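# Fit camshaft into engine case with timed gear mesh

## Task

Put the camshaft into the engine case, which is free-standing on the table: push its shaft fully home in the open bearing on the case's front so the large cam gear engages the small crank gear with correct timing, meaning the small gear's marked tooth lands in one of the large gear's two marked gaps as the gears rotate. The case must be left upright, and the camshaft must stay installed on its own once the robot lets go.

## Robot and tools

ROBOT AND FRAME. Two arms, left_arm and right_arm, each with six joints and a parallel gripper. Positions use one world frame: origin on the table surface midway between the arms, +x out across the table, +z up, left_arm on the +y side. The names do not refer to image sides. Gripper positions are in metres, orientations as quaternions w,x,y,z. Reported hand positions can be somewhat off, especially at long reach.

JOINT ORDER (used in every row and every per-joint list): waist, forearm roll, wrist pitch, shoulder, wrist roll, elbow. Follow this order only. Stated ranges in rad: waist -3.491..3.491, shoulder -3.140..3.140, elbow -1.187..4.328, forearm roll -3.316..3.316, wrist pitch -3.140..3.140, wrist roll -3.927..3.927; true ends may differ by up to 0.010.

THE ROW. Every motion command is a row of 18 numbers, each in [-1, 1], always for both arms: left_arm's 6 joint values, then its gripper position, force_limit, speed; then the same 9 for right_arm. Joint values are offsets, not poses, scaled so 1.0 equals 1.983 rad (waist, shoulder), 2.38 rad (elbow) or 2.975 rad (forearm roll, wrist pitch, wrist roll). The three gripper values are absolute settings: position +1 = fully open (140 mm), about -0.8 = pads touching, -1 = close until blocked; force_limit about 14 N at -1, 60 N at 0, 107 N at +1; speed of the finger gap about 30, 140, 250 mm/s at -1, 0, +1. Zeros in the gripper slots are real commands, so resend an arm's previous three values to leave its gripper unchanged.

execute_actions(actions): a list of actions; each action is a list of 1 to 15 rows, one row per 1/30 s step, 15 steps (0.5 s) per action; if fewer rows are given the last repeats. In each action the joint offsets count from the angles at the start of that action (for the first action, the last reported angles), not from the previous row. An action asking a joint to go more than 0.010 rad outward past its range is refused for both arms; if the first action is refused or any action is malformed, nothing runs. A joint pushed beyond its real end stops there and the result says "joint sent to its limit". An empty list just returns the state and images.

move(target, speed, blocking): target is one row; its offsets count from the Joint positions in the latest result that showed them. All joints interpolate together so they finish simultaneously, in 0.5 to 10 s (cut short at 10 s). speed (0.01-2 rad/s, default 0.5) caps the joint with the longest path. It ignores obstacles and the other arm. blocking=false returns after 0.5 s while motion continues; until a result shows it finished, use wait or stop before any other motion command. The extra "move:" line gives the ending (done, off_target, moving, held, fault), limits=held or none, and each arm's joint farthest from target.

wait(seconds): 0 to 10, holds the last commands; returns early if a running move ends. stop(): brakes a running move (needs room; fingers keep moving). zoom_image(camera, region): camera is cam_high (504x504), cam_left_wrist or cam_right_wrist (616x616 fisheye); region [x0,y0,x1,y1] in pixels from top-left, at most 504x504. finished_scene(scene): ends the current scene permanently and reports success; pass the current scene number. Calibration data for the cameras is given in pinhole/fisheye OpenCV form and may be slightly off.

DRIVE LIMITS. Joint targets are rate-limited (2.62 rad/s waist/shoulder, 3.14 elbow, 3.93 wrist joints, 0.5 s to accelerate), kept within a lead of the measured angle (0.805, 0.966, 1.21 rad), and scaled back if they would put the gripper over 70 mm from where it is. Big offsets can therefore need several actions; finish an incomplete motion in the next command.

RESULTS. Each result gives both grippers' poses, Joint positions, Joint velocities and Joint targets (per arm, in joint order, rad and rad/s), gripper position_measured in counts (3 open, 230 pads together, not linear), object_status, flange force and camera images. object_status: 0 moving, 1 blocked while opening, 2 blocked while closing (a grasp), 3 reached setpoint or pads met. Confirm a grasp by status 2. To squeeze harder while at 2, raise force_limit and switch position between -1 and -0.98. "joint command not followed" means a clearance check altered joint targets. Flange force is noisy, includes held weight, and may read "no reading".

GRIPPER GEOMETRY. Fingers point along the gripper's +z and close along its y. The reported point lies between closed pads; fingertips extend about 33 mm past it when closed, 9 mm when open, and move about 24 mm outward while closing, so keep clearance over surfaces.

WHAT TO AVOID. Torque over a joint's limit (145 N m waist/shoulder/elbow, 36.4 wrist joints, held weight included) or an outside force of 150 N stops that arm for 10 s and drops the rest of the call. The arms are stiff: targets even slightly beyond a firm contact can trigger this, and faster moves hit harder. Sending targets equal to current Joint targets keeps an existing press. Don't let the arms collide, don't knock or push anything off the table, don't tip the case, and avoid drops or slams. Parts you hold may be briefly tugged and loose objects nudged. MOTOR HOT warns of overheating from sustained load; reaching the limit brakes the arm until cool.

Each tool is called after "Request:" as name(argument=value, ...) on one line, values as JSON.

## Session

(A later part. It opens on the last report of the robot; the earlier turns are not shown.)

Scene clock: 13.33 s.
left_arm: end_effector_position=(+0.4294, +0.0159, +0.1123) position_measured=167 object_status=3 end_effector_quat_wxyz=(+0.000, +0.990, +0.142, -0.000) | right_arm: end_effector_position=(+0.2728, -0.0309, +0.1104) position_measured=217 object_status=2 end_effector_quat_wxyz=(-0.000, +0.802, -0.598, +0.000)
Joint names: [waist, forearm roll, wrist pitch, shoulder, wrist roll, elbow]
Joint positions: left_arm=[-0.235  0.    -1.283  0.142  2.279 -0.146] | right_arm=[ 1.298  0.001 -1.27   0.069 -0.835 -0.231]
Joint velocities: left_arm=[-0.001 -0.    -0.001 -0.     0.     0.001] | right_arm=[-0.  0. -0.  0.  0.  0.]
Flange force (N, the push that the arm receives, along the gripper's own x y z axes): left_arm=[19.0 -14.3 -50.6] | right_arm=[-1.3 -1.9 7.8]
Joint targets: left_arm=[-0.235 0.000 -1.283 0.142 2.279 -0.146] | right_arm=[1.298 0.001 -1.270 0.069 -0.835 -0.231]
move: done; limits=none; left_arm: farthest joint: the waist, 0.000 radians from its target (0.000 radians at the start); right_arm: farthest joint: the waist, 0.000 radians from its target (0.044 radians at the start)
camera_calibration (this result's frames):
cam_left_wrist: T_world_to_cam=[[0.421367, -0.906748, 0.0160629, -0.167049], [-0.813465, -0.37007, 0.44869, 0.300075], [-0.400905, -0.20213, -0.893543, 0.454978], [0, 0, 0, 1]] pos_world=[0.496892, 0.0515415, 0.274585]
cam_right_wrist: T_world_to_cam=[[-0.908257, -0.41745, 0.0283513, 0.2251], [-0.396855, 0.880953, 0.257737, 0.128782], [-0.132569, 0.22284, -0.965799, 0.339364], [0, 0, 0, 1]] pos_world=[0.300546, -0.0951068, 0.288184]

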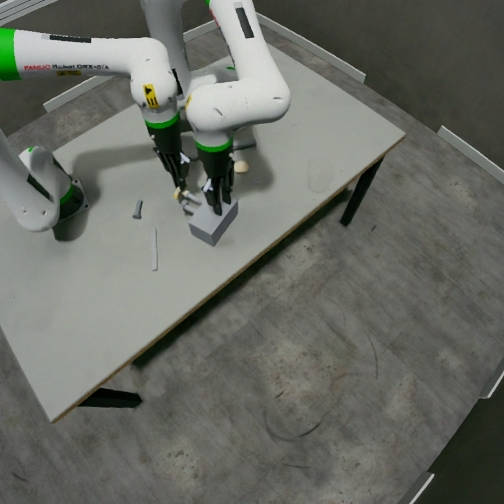

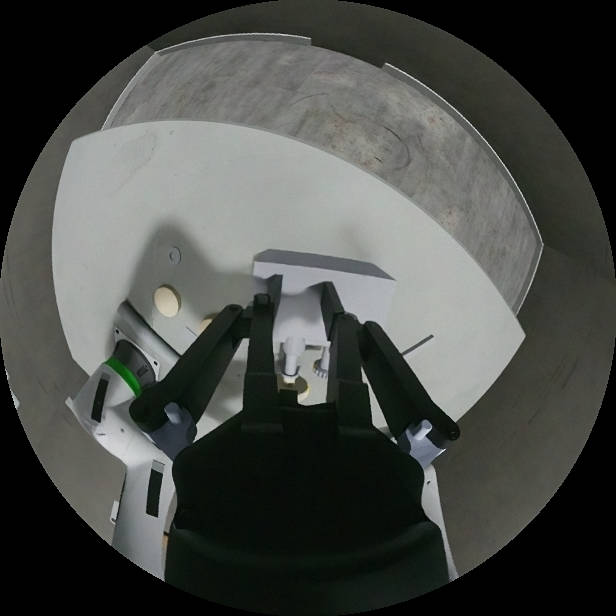

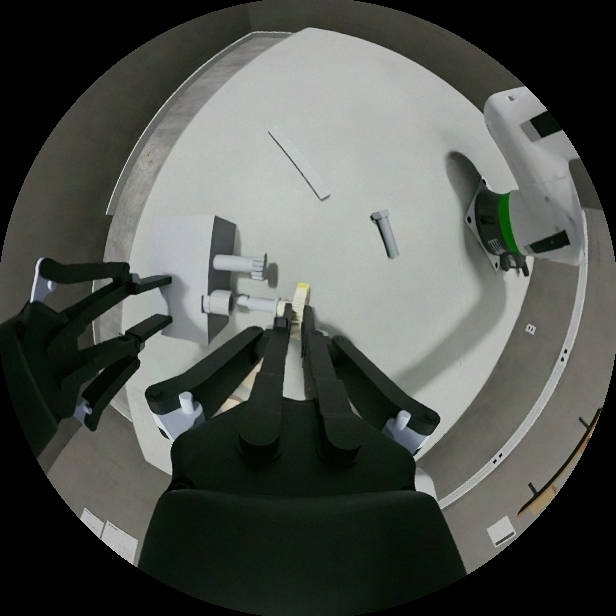

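Request:
move(target=[0,0,0,0,0,0,-0.3,0,0,0.0222,0,0.0005,-0.0272,-0.0148,-0.0233,-0.98,1,-0.6], speed=0.08)

Request:
zoom_image(camera="cam_right_wrist", region=[150,220,330,350])

Request:
zoom_image(camera="cam_high", region=[150,160,250,240])

Scene clock: 14.47 s.
left_arm: end_effector_position=(+0.4294, +0.0159, +0.1123) position_measured=167 object_status=3 end_effector_quat_wxyz=(+0.000, +0.990, +0.142, -0.000) | right_arm: end_effector_position=(+0.2488, -0.0382, +0.1108) position_measured=221 object_status=2 end_effector_quat_wxyz=(-0.000, +0.802, -0.598, +0.000)
Joint names: [waist, forearm roll, wrist pitch, shoulder, wrist roll, elbow]
Joint positions: left_arm=[-0.235  0.    -1.283  0.142  2.279 -0.146] | right_arm=[ 1.342  0.001 -1.269  0.015 -0.879 -0.287]
Joint velocities: left_arm=[ 0.001  0.    -0.    -0.     0.     0.   ] | right_arm=[ 0.001 -0.     0.001 -0.    -0.001 -0.   ]
Flange force (N, the push that the arm receives, along the gripper's own x y z axes): left_arm=[19.5 -9.4 -48.5] | right_arm=[-1.0 -1.5 -1.1]
Joint targets: left_arm=[-0.235 0.000 -1.283 0.142 2.279 -0.146] | right_arm=[1.342 0.001 -1.269 0.015 -0.879 -0.287]
move: done; limits=none; left_arm: farthest joint: the waist, 0.000 radians from its target (0.000 radians at the start); right_arm: farthest joint: the waist, 0.000 radians from its target (0.044 radians at the start)
camera_calibration (this result's frames):
cam_left_wrist: T_world_to_cam=[[0.421367, -0.906748, 0.016072, -0.167053], [-0.81347, -0.370068, 0.448683, 0.300081], [-0.400895, -0.202134, -0.893546, 0.454973], [0, 0, 0, 1]] pos_world=[0.496894, 0.0515409, 0.274583]
cam_right_wrist: T_world_to_cam=[[-0.908261, -0.417441, 0.0283577, 0.200247], [-0.39684, 0.880949, 0.257772, 0.125635], [-0.132586, 0.222871, -0.965789, 0.338121], [0, 0, 0, 1]] pos_world=[0.276564, -0.102444, 0.28849]

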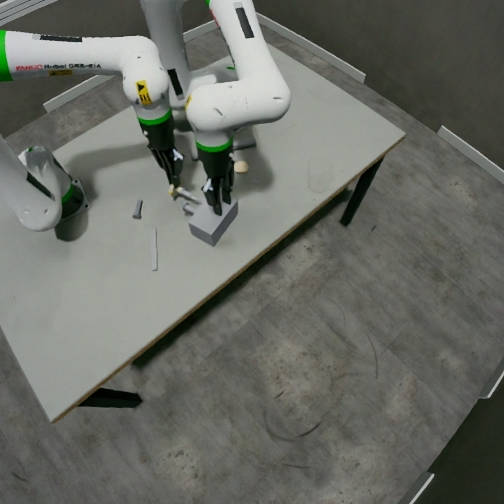

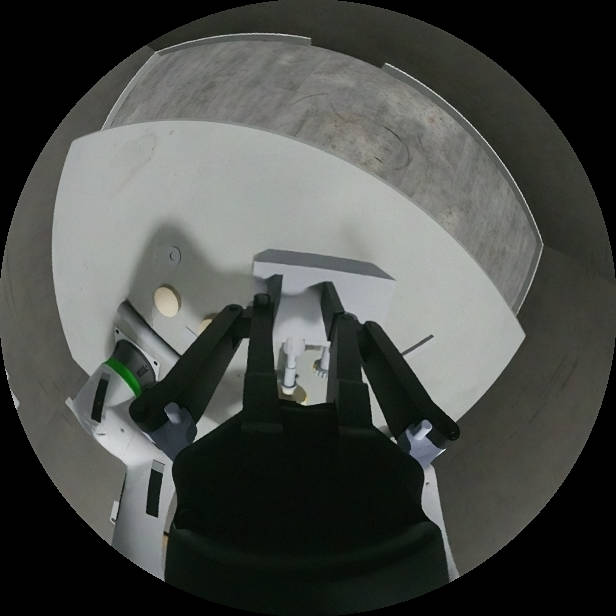

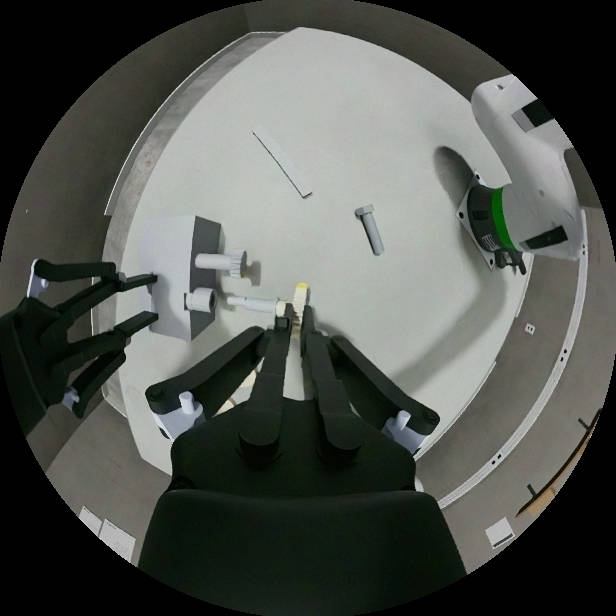

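Region (150, 220, 330, 350) of cam_right_wrist's 616x616 image, scaled by 2.800, with more detail than that image has.

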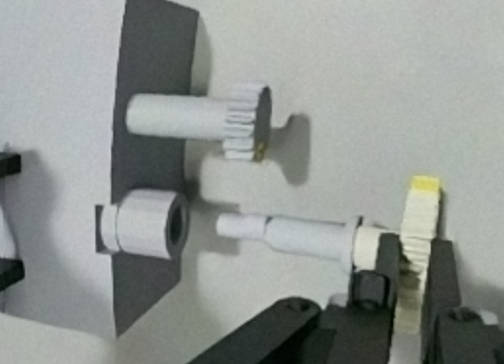

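Region (150, 160, 250, 240) of cam_high's 504x504 image, scaled by 5.040, with more detail than that image has; it fills the top 403 rows of this view, and the rest is white.

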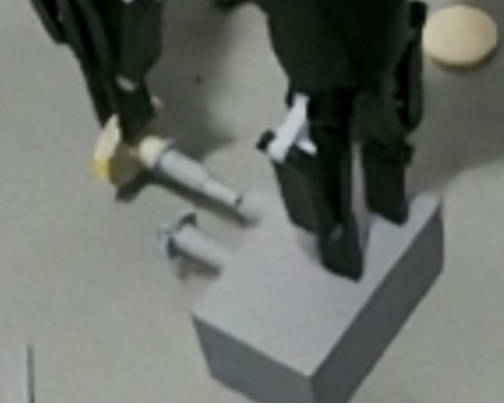

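Request:
move(target=[0,0,0,0,0,0,-0.3,0,0,0,0,0.0195,0.009,0,-0.0169,-0.98,1,-0.6], speed=0.08)

Request:
execute_actions(actions=[[[0,0,0,0,0,0,-0.3,0,0,0,0,0,0,0,0,-0.62,1,-1]],[[0,0,0,0,0,0,-0.3,0,0,0,0,0.0049,0.0023,0,-0.0042,-0.62,1,-1]],[[0,0,0,0,0,0,-0.3,0,0,0,0,0,0,0,0,-1,1,-1]],[[0,0,0,0,0,0,-0.3,0,0,0,0,0,0,0,0,-1,1,-1]]])

Request:
move(target=[0,0,0,0,0,0,-0.3,0,0,0,0,-0.022,-0.0102,0,0.019,-1,1,-1], speed=0.1)

Request:
zoom_image(camera="cam_right_wrist", region=[150,220,330,350])

Request:
zoom_image(camera="cam_high", region=[150,160,250,240])

Scene clock: 15.83 s.
left_arm: end_effector_position=(+0.4294, +0.0159, +0.1123) position_measured=167 object_status=3 end_effector_quat_wxyz=(+0.000, +0.990, +0.142, -0.000) | right_arm: end_effector_position=(+0.2486, -0.0389, +0.0872) position_measured=221 object_status=2 end_effector_quat_wxyz=(-0.001, +0.802, -0.597, +0.000)
Joint names: [waist, forearm roll, wrist pitch, shoulder, wrist roll, elbow]
Joint positions: left_arm=[-0.235  0.    -1.283  0.142  2.279 -0.146] | right_arm=[ 1.342  0.001 -1.211  0.033 -0.879 -0.327]
Joint velocities: left_arm=[-0.     0.     0.     0.     0.     0.002] | right_arm=[-0.     0.001 -0.001  0.001  0.001 -0.001]
Flange force (N, the push that the arm receives, along the gripper's own x y z axes): left_arm=[19.2 -11.9 -51.1] | right_arm=[1.7 4.3 -83.8]
Joint targets: left_arm=[-0.235 0.000 -1.283 0.142 2.279 -0.146] | right_arm=[1.342 0.001 -1.211 0.033 -0.879 -0.327]
move: done; limits=none; left_arm: farthest joint: the waist, 0.000 radians from its target (0.000 radians at the start); right_arm: farthest joint: the elbow, 0.001 radians from its target (0.041 radians at the start)
camera_calibration (this result's frames):
cam_left_wrist: T_world_to_cam=[[0.421367, -0.906748, 0.0160719, -0.167053], [-0.81347, -0.370068, 0.448683, 0.300081], [-0.400895, -0.202134, -0.893546, 0.454973], [0, 0, 0, 1]] pos_world=[0.496894, 0.0515408, 0.274583]
cam_right_wrist: T_world_to_cam=[[-0.908199, -0.417605, 0.0279437, 0.200501], [-0.397096, 0.880842, 0.257745, 0.13229], [-0.13225, 0.222988, -0.965809, 0.315386], [0, 0, 0, 1]] pos_world=[0.276336, -0.103123, 0.264902]

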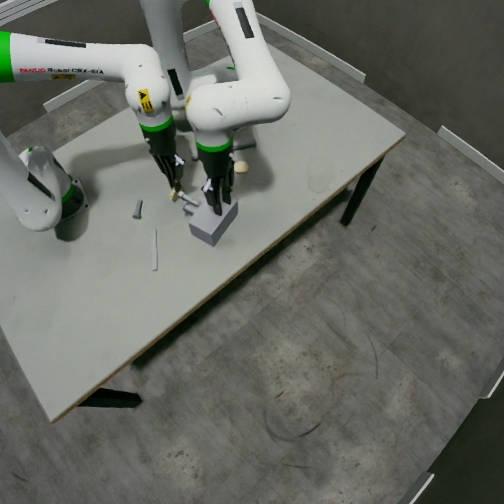

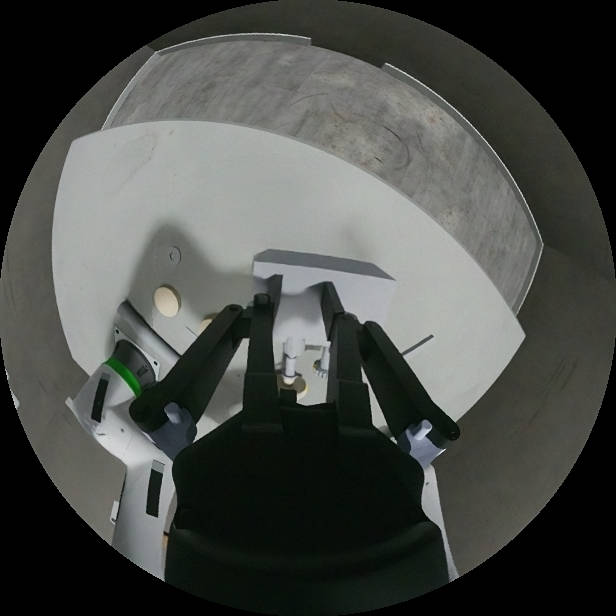

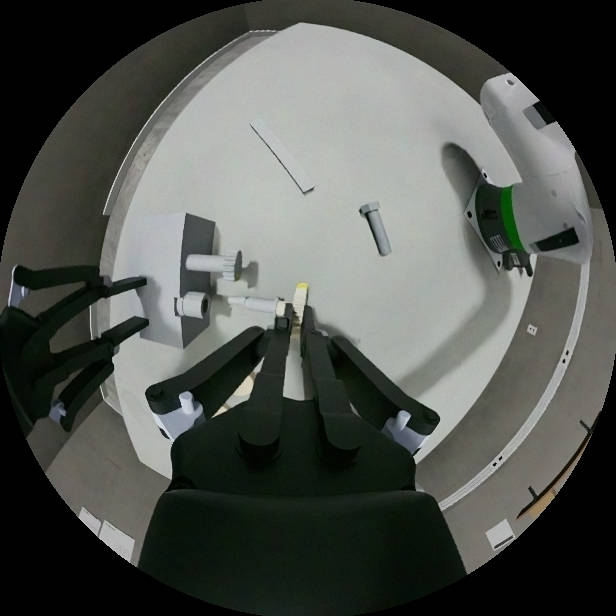

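Scene clock: 17.83 s.
left_arm: end_effector_position=(+0.4294, +0.0159, +0.1123) position_measured=167 object_status=3 end_effector_quat_wxyz=(+0.000, +0.990, +0.142, -0.000) | right_arm: end_effector_position=(+0.2485, -0.0392, +0.0812) position_measured=216 object_status=2 end_effector_quat_wxyz=(-0.001, +0.802, -0.597, +0.000)
Joint names: [waist, forearm roll, wrist pitch, shoulder, wrist roll, elbow]
Joint positions: left_arm=[-0.235  0.    -1.283  0.142  2.279 -0.146] | right_arm=[ 1.342  0.001 -1.196  0.037 -0.879 -0.337]
Joint velocities: left_arm=[-0.001 -0.001  0.001  0.     0.    -0.002] | right_arm=[-0.001 -0.002 -0.     0.     0.001 -0.   ]
Flange force (N, the push that the arm receives, along the gripper's own x y z axes): left_arm=[20.6 -8.2 -51.4] | right_arm=[0.5 11.5 -57.4]
Flange force at the end of the 1st action (N, along the gripper's axes at the end of the call): left_arm=[21.4 -2.2 -51.2] | right_arm=[0.4 -1.1 0.0]
Flange force at the end of the 2nd action (N, along the gripper's axes at the end of the call): left_arm=[18.3 -11.3 -50.7] | right_arm=[-0.7 3.8 -30.1]
Flange force at the end of the 3rd action (N, along the gripper's axes at the end of the call): left_arm=[22.1 -6.1 -50.1] | right_arm=[0.6 13.4 -58.6]
Joint targets: left_arm=[-0.235 0.000 -1.283 0.142 2.279 -0.146] | right_arm=[1.342 0.001 -1.196 0.037 -0.879 -0.337]
camera_calibration (this result's frames):
cam_left_wrist: T_world_to_cam=[[0.421367, -0.906748, 0.0160719, -0.167053], [-0.81347, -0.370068, 0.448683, 0.300081], [-0.400895, -0.202134, -0.893546, 0.454973], [0, 0, 0, 1]] pos_world=[0.496894, 0.0515409, 0.274583]
cam_right_wrist: T_world_to_cam=[[-0.908193, -0.417617, 0.0279556, 0.200411], [-0.397103, 0.880835, 0.257756, 0.134055], [-0.132268, 0.222991, -0.965805, 0.309647], [0, 0, 0, 1]] pos_world=[0.276202, -0.103433, 0.258902]

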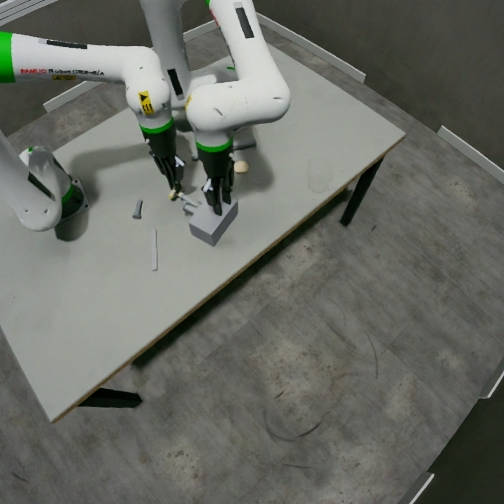

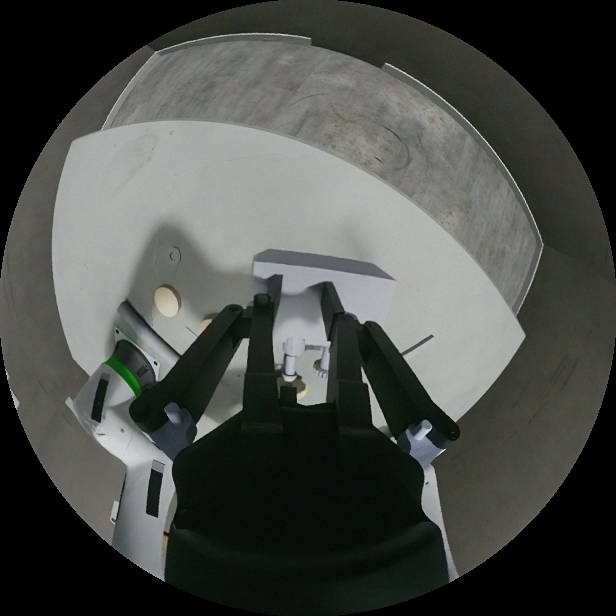

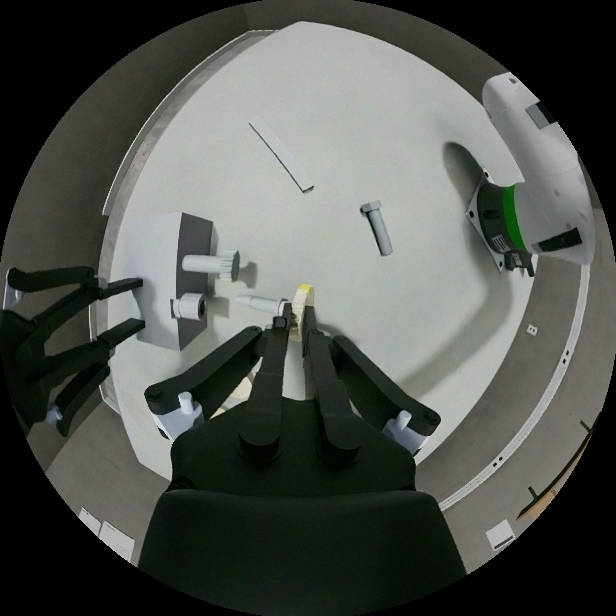

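Scene clock: 18.77 s.
left_arm: end_effector_position=(+0.4294, +0.0159, +0.1123) position_measured=167 object_status=3 end_effector_quat_wxyz=(+0.000, +0.990, +0.142, -0.000) | right_arm: end_effector_position=(+0.2489, -0.0382, +0.1079) position_measured=221 object_status=2 end_effector_quat_wxyz=(-0.001, +0.802, -0.597, +0.000)
Joint names: [waist, forearm roll, wrist pitch, shoulder, wrist roll, elbow]
Joint positions: left_arm=[-0.235  0.    -1.283  0.142  2.279 -0.146] | right_arm=[ 1.342  0.001 -1.261  0.017 -0.879 -0.291]
Joint velocities: left_arm=[-0.001  0.     0.     0.    -0.     0.   ] | right_arm=[-0.    -0.001  0.001 -0.    -0.     0.   ]
Flange force (N, the push that the arm receives, along the gripper's own x y z axes): left_arm=[19.3 -11.5 -49.7] | right_arm=[-1.9 -3.8 -0.5]
Joint targets: left_arm=[-0.235 0.000 -1.283 0.142 2.279 -0.146] | right_arm=[1.342 0.001 -1.261 0.017 -0.879 -0.291]
move: done; limits=none; left_arm: farthest joint: the waist, 0.000 radians from its target (0.000 radians at the start); right_arm: farthest joint: the waist, 0.000 radians from its target (0.000 radians at the start)
camera_calibration (this result's frames):
cam_left_wrist: T_world_to_cam=[[0.421367, -0.906748, 0.0160719, -0.167053], [-0.81347, -0.370067, 0.448683, 0.300081], [-0.400895, -0.202134, -0.893546, 0.454973], [0, 0, 0, 1]] pos_world=[0.496894, 0.0515408, 0.274583]
cam_right_wrist: T_world_to_cam=[[-0.908217, -0.417567, 0.0279211, 0.200519], [-0.397071, 0.880869, 0.25769, 0.126449], [-0.132198, 0.222952, -0.965824, 0.33529], [0, 0, 0, 1]] pos_world=[0.276648, -0.102409, 0.285647]

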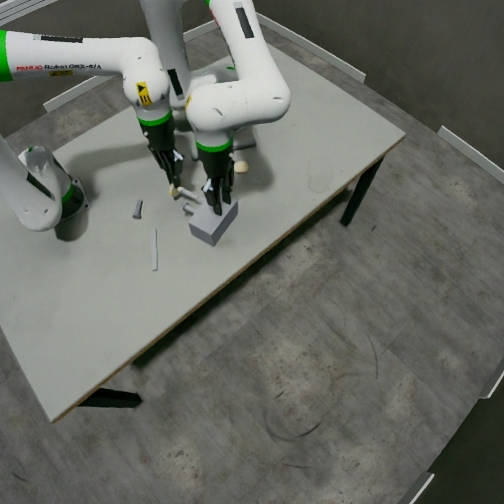

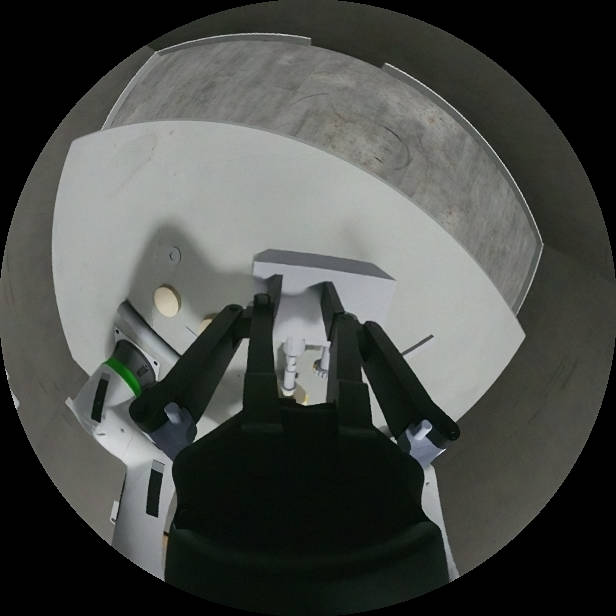

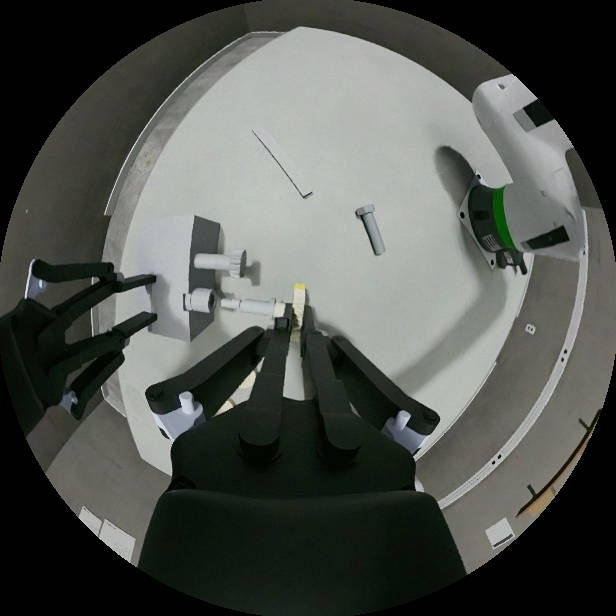

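Region (150, 220, 330, 350) of cam_right_wrist's 616x616 image, scaled by 2.800, with more detail than that image has.

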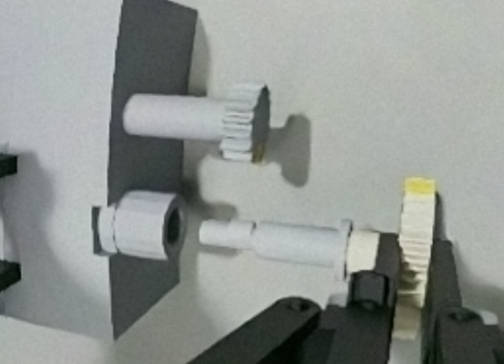

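Region (150, 160, 250, 240) of cam_high's 504x504 image, scaled by 5.040, with more detail than that image has; it fills the top 403 rows of this view, and the rest is white.

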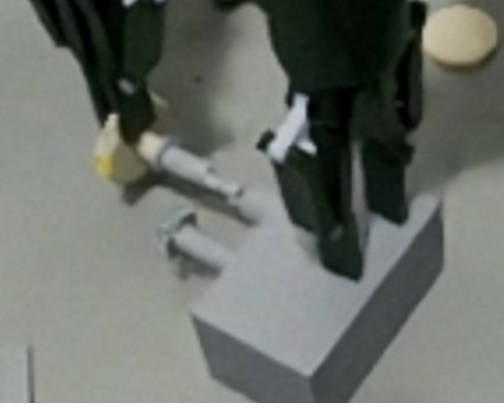

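Request:
move(target=[0,0,0,0,0,0,-0.3,0,0,-0.0145,0,-0.0003,0.0153,0.0097,0.0131,-1,1,-1], speed=0.04)

Request:
zoom_image(camera="cam_right_wrist", region=[180,250,320,350])

Request:
zoom_image(camera="cam_left_wrist", region=[260,330,350,410])

Scene clock: 19.97 s.
left_arm: end_effector_position=(+0.4294, +0.0159, +0.1123) position_measured=167 object_status=3 end_effector_quat_wxyz=(+0.000, +0.990, +0.142, -0.000) | right_arm: end_effector_position=(+0.2636, -0.0351, +0.1078) position_measured=221 object_status=2 end_effector_quat_wxyz=(-0.000, +0.802, -0.597, +0.000)
Joint names: [waist, forearm roll, wrist pitch, shoulder, wrist roll, elbow]
Joint positions: left_arm=[-0.235  0.    -1.283  0.142  2.279 -0.146] | right_arm=[ 1.313  0.001 -1.262  0.048 -0.85  -0.26 ]
Joint velocities: left_arm=[-0.    -0.001 -0.     0.001  0.001  0.   ] | right_arm=[ 0.    -0.001 -0.001  0.     0.     0.   ]
Flange force (N, the push that the arm receives, along the gripper's own x y z axes): left_arm=[22.1 -5.4 -51.4] | right_arm=[0.6 0.6 -0.6]
Joint targets: left_arm=[-0.235 0.000 -1.283 0.142 2.279 -0.146] | right_arm=[1.313 0.001 -1.262 0.048 -0.850 -0.260]
move: done; limits=none; left_arm: farthest joint: the waist, 0.000 radians from its target (0.000 radians at the start); right_arm: farthest joint: the elbow, 0.001 radians from its target (0.032 radians at the start)
camera_calibration (this result's frames):
cam_left_wrist: T_world_to_cam=[[0.421367, -0.906748, 0.0160717, -0.167053], [-0.81347, -0.370068, 0.448683, 0.30008], [-0.400895, -0.202134, -0.893546, 0.454973], [0, 0, 0, 1]] pos_world=[0.496894, 0.0515408, 0.274583]
cam_right_wrist: T_world_to_cam=[[-0.908171, -0.417662, 0.0280103, 0.215105], [-0.397158, 0.880861, 0.257585, 0.129607], [-0.132257, 0.222807, -0.96585, 0.336493], [0, 0, 0, 1]] pos_world=[0.29133, -0.0992975, 0.285591]

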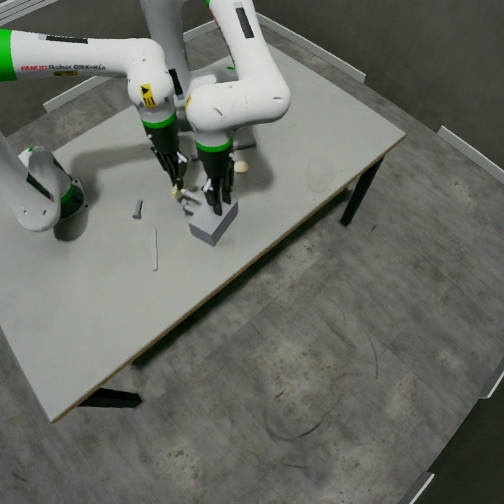

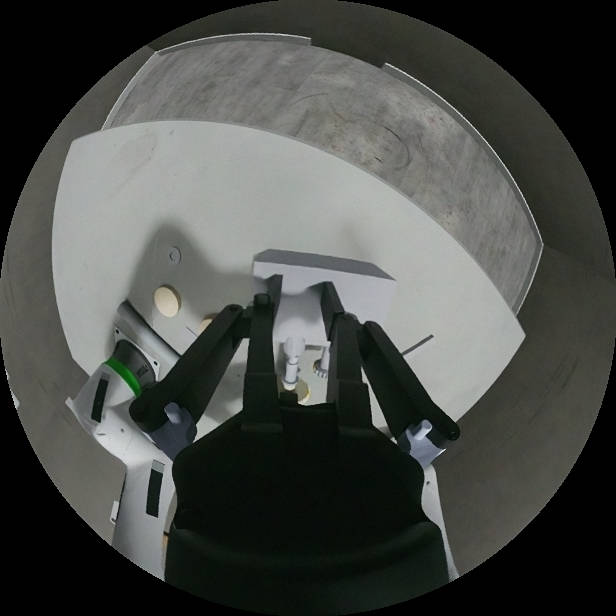

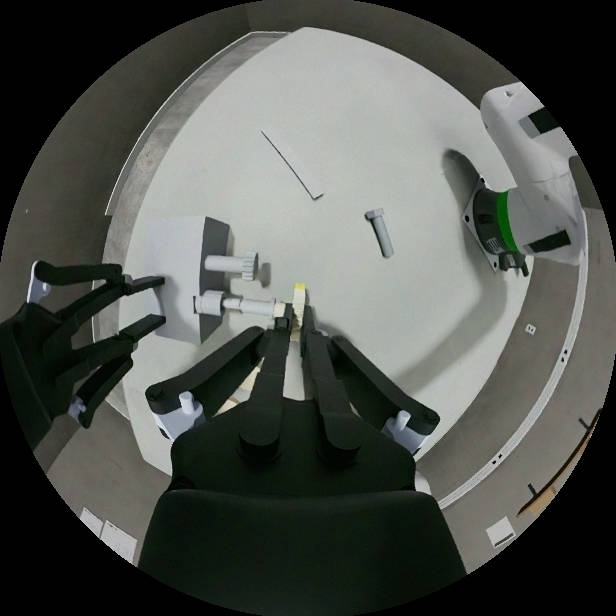

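Region (180, 250, 320, 350) of cam_right_wrist's 616x616 image, scaled by 3.600, with more detail than that image has; it fills the top 360 rows of this view, and the rest is white.

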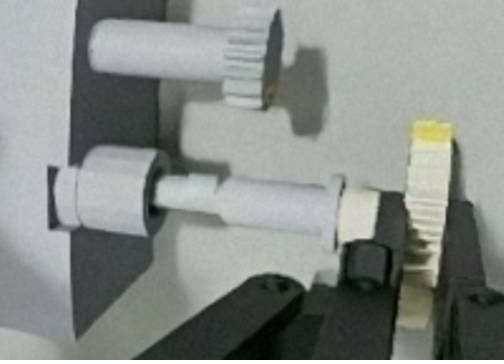

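Region (260, 330, 350, 410) of cam_left_wrist's 616x616 image, scaled by 5.600, with more detail than that image has.

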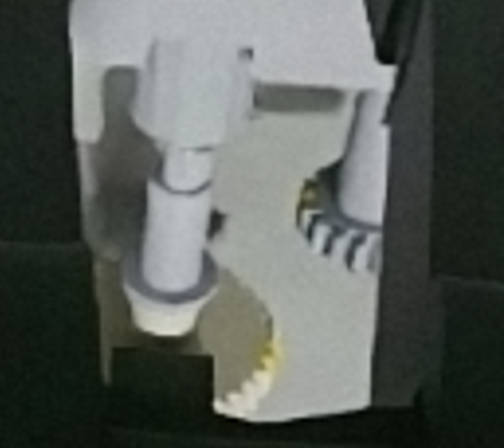

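Advance in 6 mm steps, watching force.

Request:
execute_actions(actions=[[[0,0,0,0,0,0,-0.3,0,0,-0.0043,0,-0.0002,0.0055,0.0029,0.0048,-1,1,-1]],[[0,0,0,0,0,0,-0.3,0,0,-0.0043,0,-0.0002,0.0055,0.0029,0.0048,-1,1,-1]]])

Request:
zoom_image(camera="cam_right_wrist", region=[180,250,320,350])

Scene clock: 21.10 s.
left_arm: end_effector_position=(+0.4293, +0.0159, +0.1123) position_measured=167 object_status=3 end_effector_quat_wxyz=(+0.000, +0.990, +0.142, -0.000) | right_arm: end_effector_position=(+0.2736, -0.0318, +0.1078) position_measured=221 object_status=2 end_effector_quat_wxyz=(-0.001, +0.802, -0.597, +0.001)
Joint names: [waist, forearm roll, wrist pitch, shoulder, wrist roll, elbow]
Joint positions: left_arm=[-0.235  0.001 -1.283  0.142  2.279 -0.147] | right_arm=[ 1.296  0.001 -1.262  0.07  -0.833 -0.237]
Joint velocities: left_arm=[ 0.    -0.     0.    -0.    -0.001  0.001] | right_arm=[ 0.     0.001  0.     0.    -0.     0.   ]
Flange force (N, the push that the arm receives, along the gripper's own x y z axes): left_arm=[33.6 -3.7 -48.7] | right_arm=[0.2 43.2 -15.0]
Flange force at the end of the 1st action (N, along the gripper's axes at the end of the call): left_arm=[7.5 -11.3 -55.0] | right_arm=[-0.3 7.4 1.2]
Joint targets: left_arm=[-0.235 0.001 -1.283 0.142 2.279 -0.147] | right_arm=[1.296 0.001 -1.262 0.070 -0.833 -0.237]
camera_calibration (this result's frames):
cam_left_wrist: T_world_to_cam=[[0.421437, -0.906717, 0.0159818, -0.16704], [-0.813267, -0.370088, 0.449034, 0.299831], [-0.401232, -0.202237, -0.893372, 0.455031], [0, 0, 0, 1]] pos_world=[0.496813, 0.0515302, 0.274547]
cam_right_wrist: T_world_to_cam=[[-0.908215, -0.417623, 0.0271338, 0.225652], [-0.397271, 0.880711, 0.257922, 0.1307], [-0.131611, 0.22347, -0.965785, 0.33691], [0, 0, 0, 1]] pos_world=[0.301205, -0.0961602, 0.285549]

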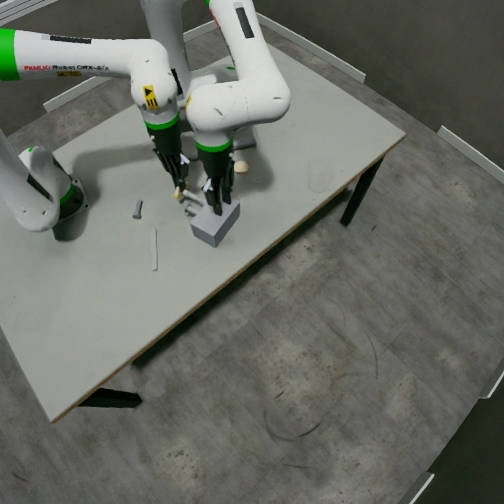

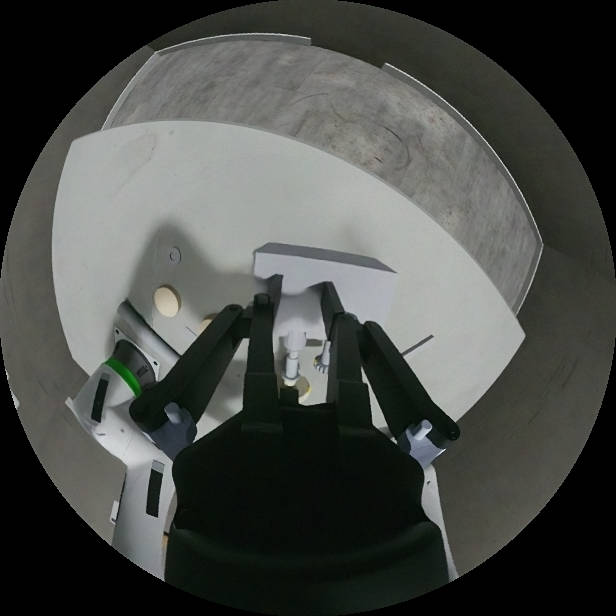

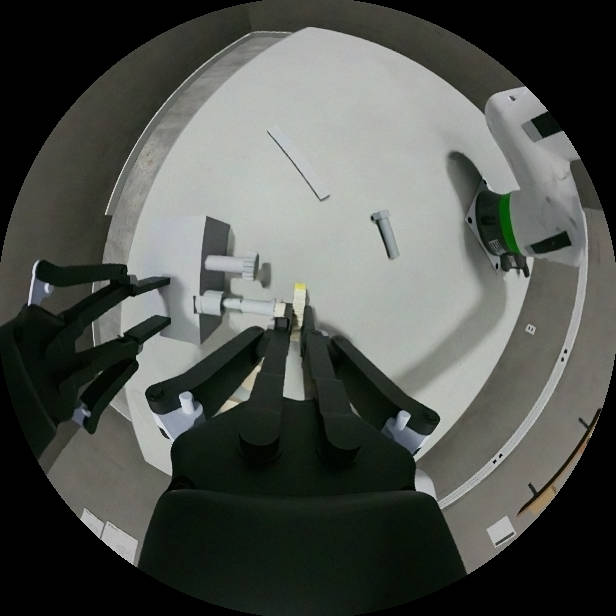

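Region (180, 250, 320, 350) of cam_right_wrist's 616x616 image, scaled by 3.600, with more detail than that image has; it fills the top 360 rows of this view, and the rest is white.

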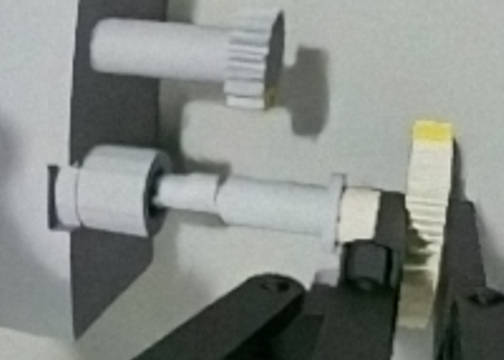

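Request:
execute_actions(actions=[[[0,0,0,0,0,0,-0.3,0,0,0.0017,0,0.0001,-0.0022,-0.0012,-0.0019,-1,1,-1]],[[0,0,0,0,0,0,-0.3,0,0,0,0,-0.0043,-0.0018,0,0.0036,-1,1,-1]],[[0,0,0,0,0,0,-0.3,0,0,-0.0043,0,-0.0002,0.0055,0.0029,0.0048,-1,1,-1]]])

Request:
zoom_image(camera="cam_right_wrist", region=[180,250,320,350])

Scene clock: 22.77 s.
left_arm: end_effector_position=(+0.4292, +0.0158, +0.1123) position_measured=167 object_status=3 end_effector_quat_wxyz=(+0.000, +0.990, +0.142, -0.000) | right_arm: end_effector_position=(+0.2765, -0.0311, +0.1129) position_measured=221 object_status=2 end_effector_quat_wxyz=(-0.001, +0.802, -0.597, +0.001)
Joint names: [waist, forearm roll, wrist pitch, shoulder, wrist roll, elbow]
Joint positions: left_arm=[-0.235  0.001 -1.283  0.142  2.279 -0.147] | right_arm=[ 1.29   0.002 -1.275  0.072 -0.828 -0.222]
Joint velocities: left_arm=[ 0.003 -0.001 -0.     0.     0.     0.   ] | right_arm=[ 0.    -0.001 -0.001  0.     0.001 -0.   ]
Flange force (N, the push that the arm receives, along the gripper's own x y z axes): left_arm=[25.6 -7.5 -49.4] | right_arm=[0.0 -2.5 -0.3]
Flange force at the end of the 1st action (N, along the gripper's axes at the end of the call): left_arm=[34.1 -4.6 -48.5] | right_arm=[0.3 -1.8 -0.4]
Flange force at the end of the 2nd action (N, along the gripper's axes at the end of the call): left_arm=[33.8 -0.4 -48.0] | right_arm=[0.6 -2.2 0.4]
Joint targets: left_arm=[-0.235 0.001 -1.283 0.142 2.279 -0.147] | right_arm=[1.290 0.001 -1.275 0.072 -0.828 -0.222]
camera_calibration (this result's frames):
cam_left_wrist: T_world_to_cam=[[0.421459, -0.906707, 0.015986, -0.167052], [-0.81322, -0.370086, 0.449121, 0.29977], [-0.401305, -0.202286, -0.893328, 0.455045], [0, 0, 0, 1]] pos_world=[0.496796, 0.0515227, 0.274542]
cam_right_wrist: T_world_to_cam=[[-0.908247, -0.417536, 0.0273915, 0.228483], [-0.397172, 0.88085, 0.257598, 0.12988], [-0.131684, 0.223084, -0.965864, 0.342045], [0, 0, 0, 1]] pos_world=[0.304146, -0.0953095, 0.290653]

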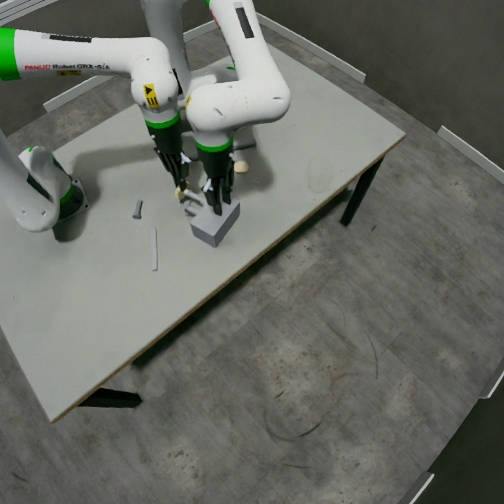

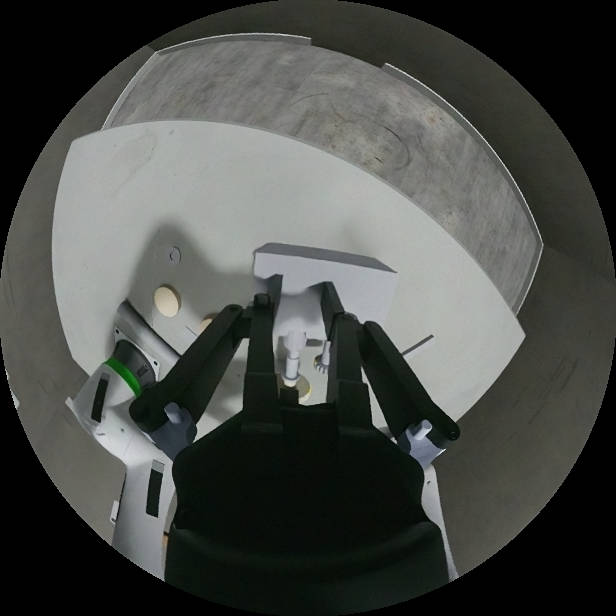

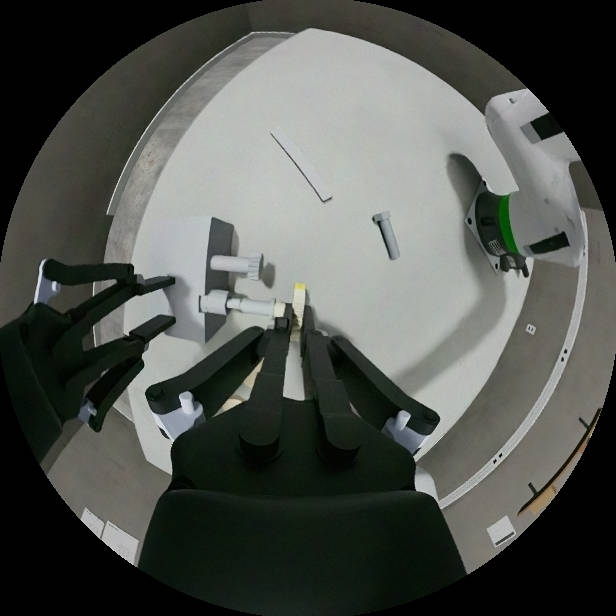

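Region (180, 250, 320, 350) of cam_right_wrist's 616x616 image, scaled by 3.600, with more detail than that image has; it fills the top 360 rows of this view, and the rest is white.

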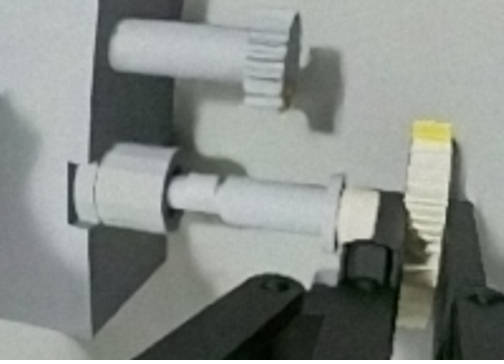

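Request:
execute_actions(actions=[[[0,0,-0.0024,-0.0009,0,0.0021,-0.3,0,0,0,0,0,0,0,0,-1,1,-1]],[[0.009,0,-0.0027,0.027,-0.006,0.026,-0.3,0,0,0,0,0,0,0,0,-1,1,-1]]])

Scene clock: 23.97 s.
left_arm: end_effector_position=(+0.4555, +0.0136, +0.1150) position_measured=167 object_status=3 end_effector_quat_wxyz=(+0.000, +0.990, +0.142, -0.000) | right_arm: end_effector_position=(+0.2765, -0.0310, +0.1129) position_measured=221 object_status=2 end_effector_quat_wxyz=(-0.001, +0.802, -0.597, +0.001)
Joint names: [waist, forearm roll, wrist pitch, shoulder, wrist roll, elbow]
Joint positions: left_arm=[-0.217  0.001 -1.298  0.193  2.261 -0.08 ] | right_arm=[ 1.29   0.002 -1.275  0.072 -0.828 -0.222]
Joint velocities: left_arm=[ 0.    -0.    -0.001  0.001 -0.    -0.   ] | right_arm=[ 0.    -0.001 -0.    -0.     0.     0.   ]
Flange force (N, the push that the arm receives, along the gripper's own x y z axes): left_arm=[-0.7 -5.8 5.0] | right_arm=[-0.3 -0.6 0.3]
Flange force at the end of the 1st action (N, along the gripper's axes at the end of the call): left_arm=[-4.7 -7.1 7.2] | right_arm=[0.5 -1.7 0.2]
Joint targets: left_arm=[-0.217 0.001 -1.298 0.193 2.261 -0.080] | right_arm=[1.290 0.001 -1.275 0.072 -0.828 -0.222]
camera_calibration (this result's frames):
cam_left_wrist: T_world_to_cam=[[0.421473, -0.906702, 0.0158874, -0.180195], [-0.813157, -0.370118, 0.449209, 0.319083], [-0.401419, -0.202248, -0.893285, 0.467637], [0, 0, 0, 1]] pos_world=[0.52313, 0.0492941, 0.277262]
cam_right_wrist: T_world_to_cam=[[-0.908255, -0.417516, 0.0274328, 0.228466], [-0.397137, 0.880852, 0.257646, 0.129853], [-0.131736, 0.223114, -0.96585, 0.342046], [0, 0, 0, 1]] pos_world=[0.304134, -0.0953082, 0.290641]

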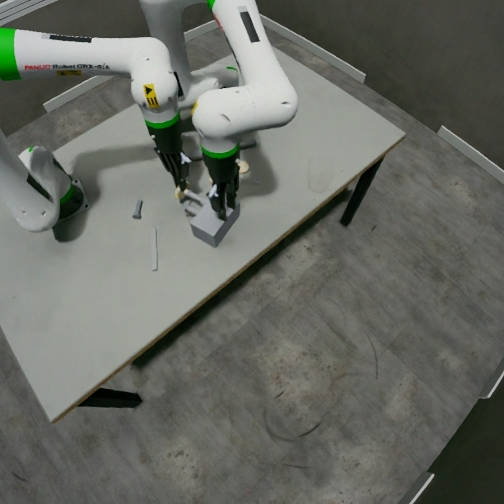

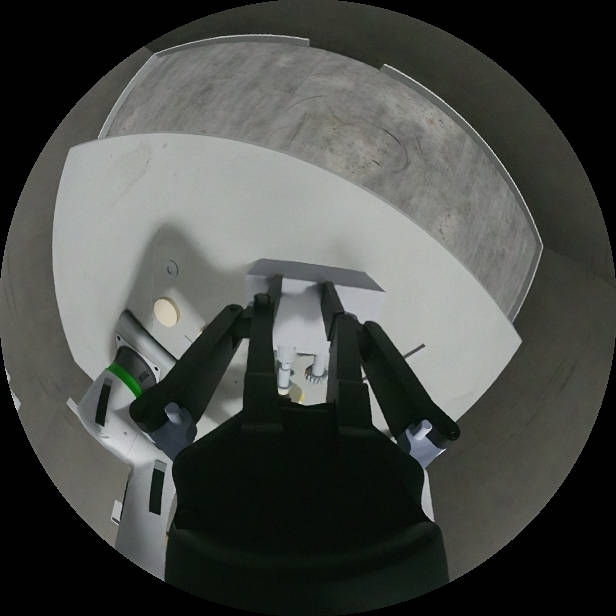

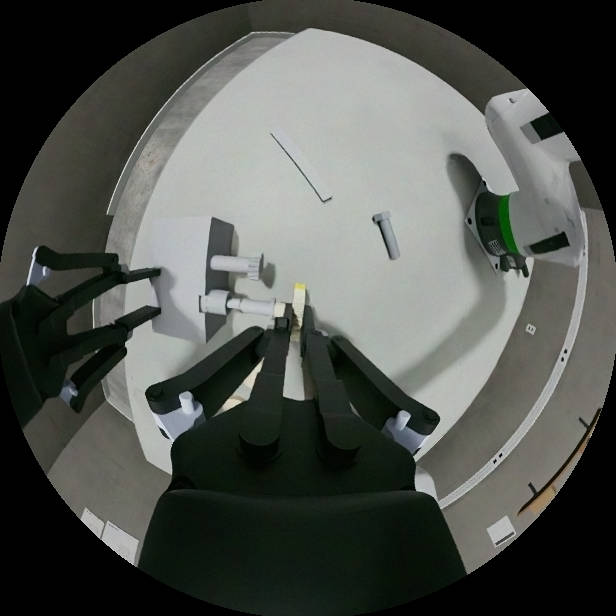

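Request:
execute_actions(actions=[[[0,0,0.0021,0.0008,0,-0.0019,-0.3,0,0,0,0,0,0,0,0,-1,1,-1]],[[0,0,0,0,0,0,-0.3,0,0,-0.0049,0,-0.0003,0.005,0.0033,0.0045,-1,1,-1]],[[0,0,0,0,0,0,-0.3,0,0,-0.0041,0,-0.0003,0.0055,0.0027,0.005,-1,1,-1]]])

Request:
zoom_image(camera="cam_right_wrist", region=[180,250,320,350])

Scene clock: 25.60 s.
left_arm: end_effector_position=(+0.4555, +0.0137, +0.1124) position_measured=167 object_status=3 end_effector_quat_wxyz=(+0.000, +0.990, +0.142, -0.000) | right_arm: end_effector_position=(+0.2867, -0.0288, +0.1130) position_measured=221 object_status=2 end_effector_quat_wxyz=(-0.001, +0.802, -0.598, +0.001)
Joint names: [waist, forearm roll, wrist pitch, shoulder, wrist roll, elbow]
Joint positions: left_arm=[-0.217  0.001 -1.292  0.195  2.261 -0.084] | right_arm=[ 1.272  0.002 -1.277  0.093 -0.81  -0.199]
Joint velocities: left_arm=[ 0.001 -0.001  0.002 -0.    -0.    -0.   ] | right_arm=[-0.001 -0.002 -0.001  0.     0.     0.   ]
Flange force (N, the push that the arm receives, along the gripper's own x y z axes): left_arm=[15.6 -5.4 -39.9] | right_arm=[1.4 16.1 1.7]
Flange force at the end of the 1st action (N, along the gripper's axes at the end of the call): left_arm=[4.2 -15.4 -42.5] | right_arm=[0.4 -1.5 0.0]
Flange force at the end of the 2nd action (N, along the gripper's axes at the end of the call): left_arm=[7.1 -11.6 -45.5] | right_arm=[-1.2 -2.2 0.1]
Joint targets: left_arm=[-0.217 0.001 -1.292 0.195 2.261 -0.084] | right_arm=[1.273 0.002 -1.277 0.093 -0.810 -0.199]
camera_calibration (this result's frames):
cam_left_wrist: T_world_to_cam=[[0.421545, -0.906666, 0.0160014, -0.180133], [-0.813173, -0.37015, 0.449154, 0.320245], [-0.40131, -0.202351, -0.893311, 0.465282], [0, 0, 0, 1]] pos_world=[0.523071, 0.0493681, 0.274685]
cam_right_wrist: T_world_to_cam=[[-0.908304, -0.417441, 0.0269655, 0.238745], [-0.39716, 0.880823, 0.257712, 0.131872], [-0.131331, 0.223371, -0.965846, 0.342882], [0, 0, 0, 1]] pos_world=[0.314258, -0.0930842, 0.290748]

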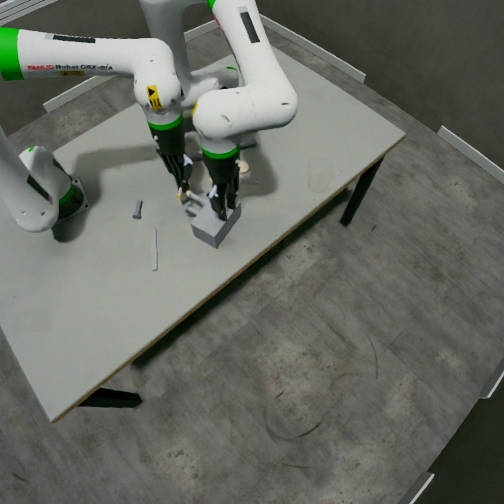

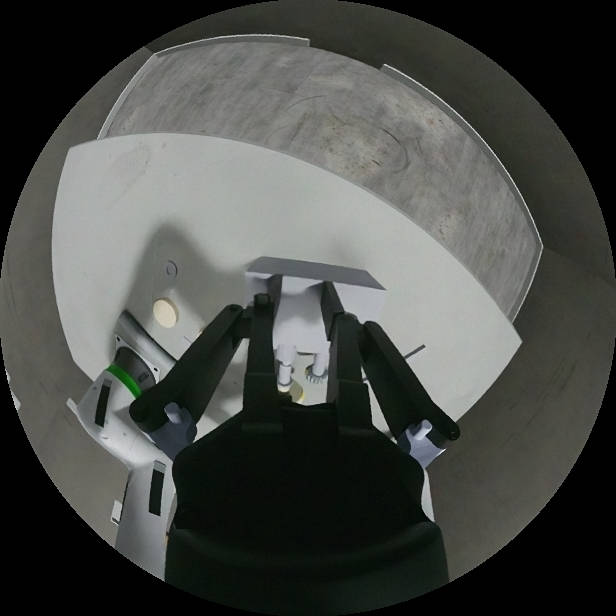

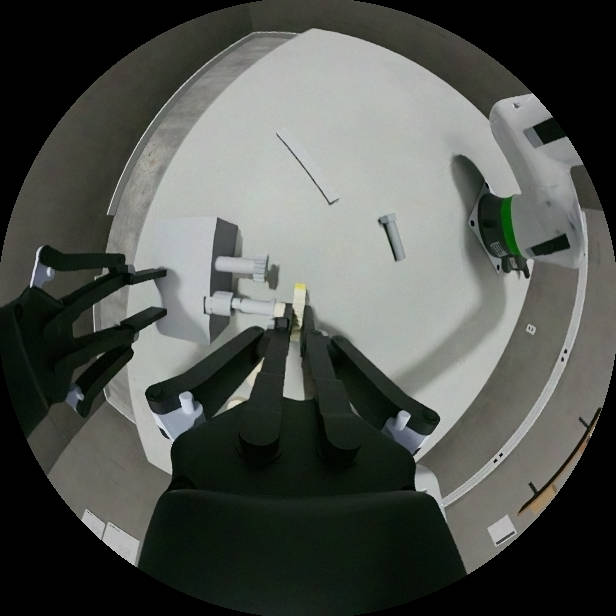

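Region (180, 250, 320, 350) of cam_right_wrist's 616x616 image, scaled by 3.600, with more detail than that image has; it fills the top 360 rows of this view, and the rest is white.

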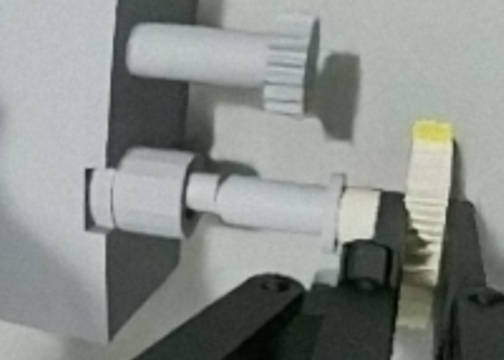

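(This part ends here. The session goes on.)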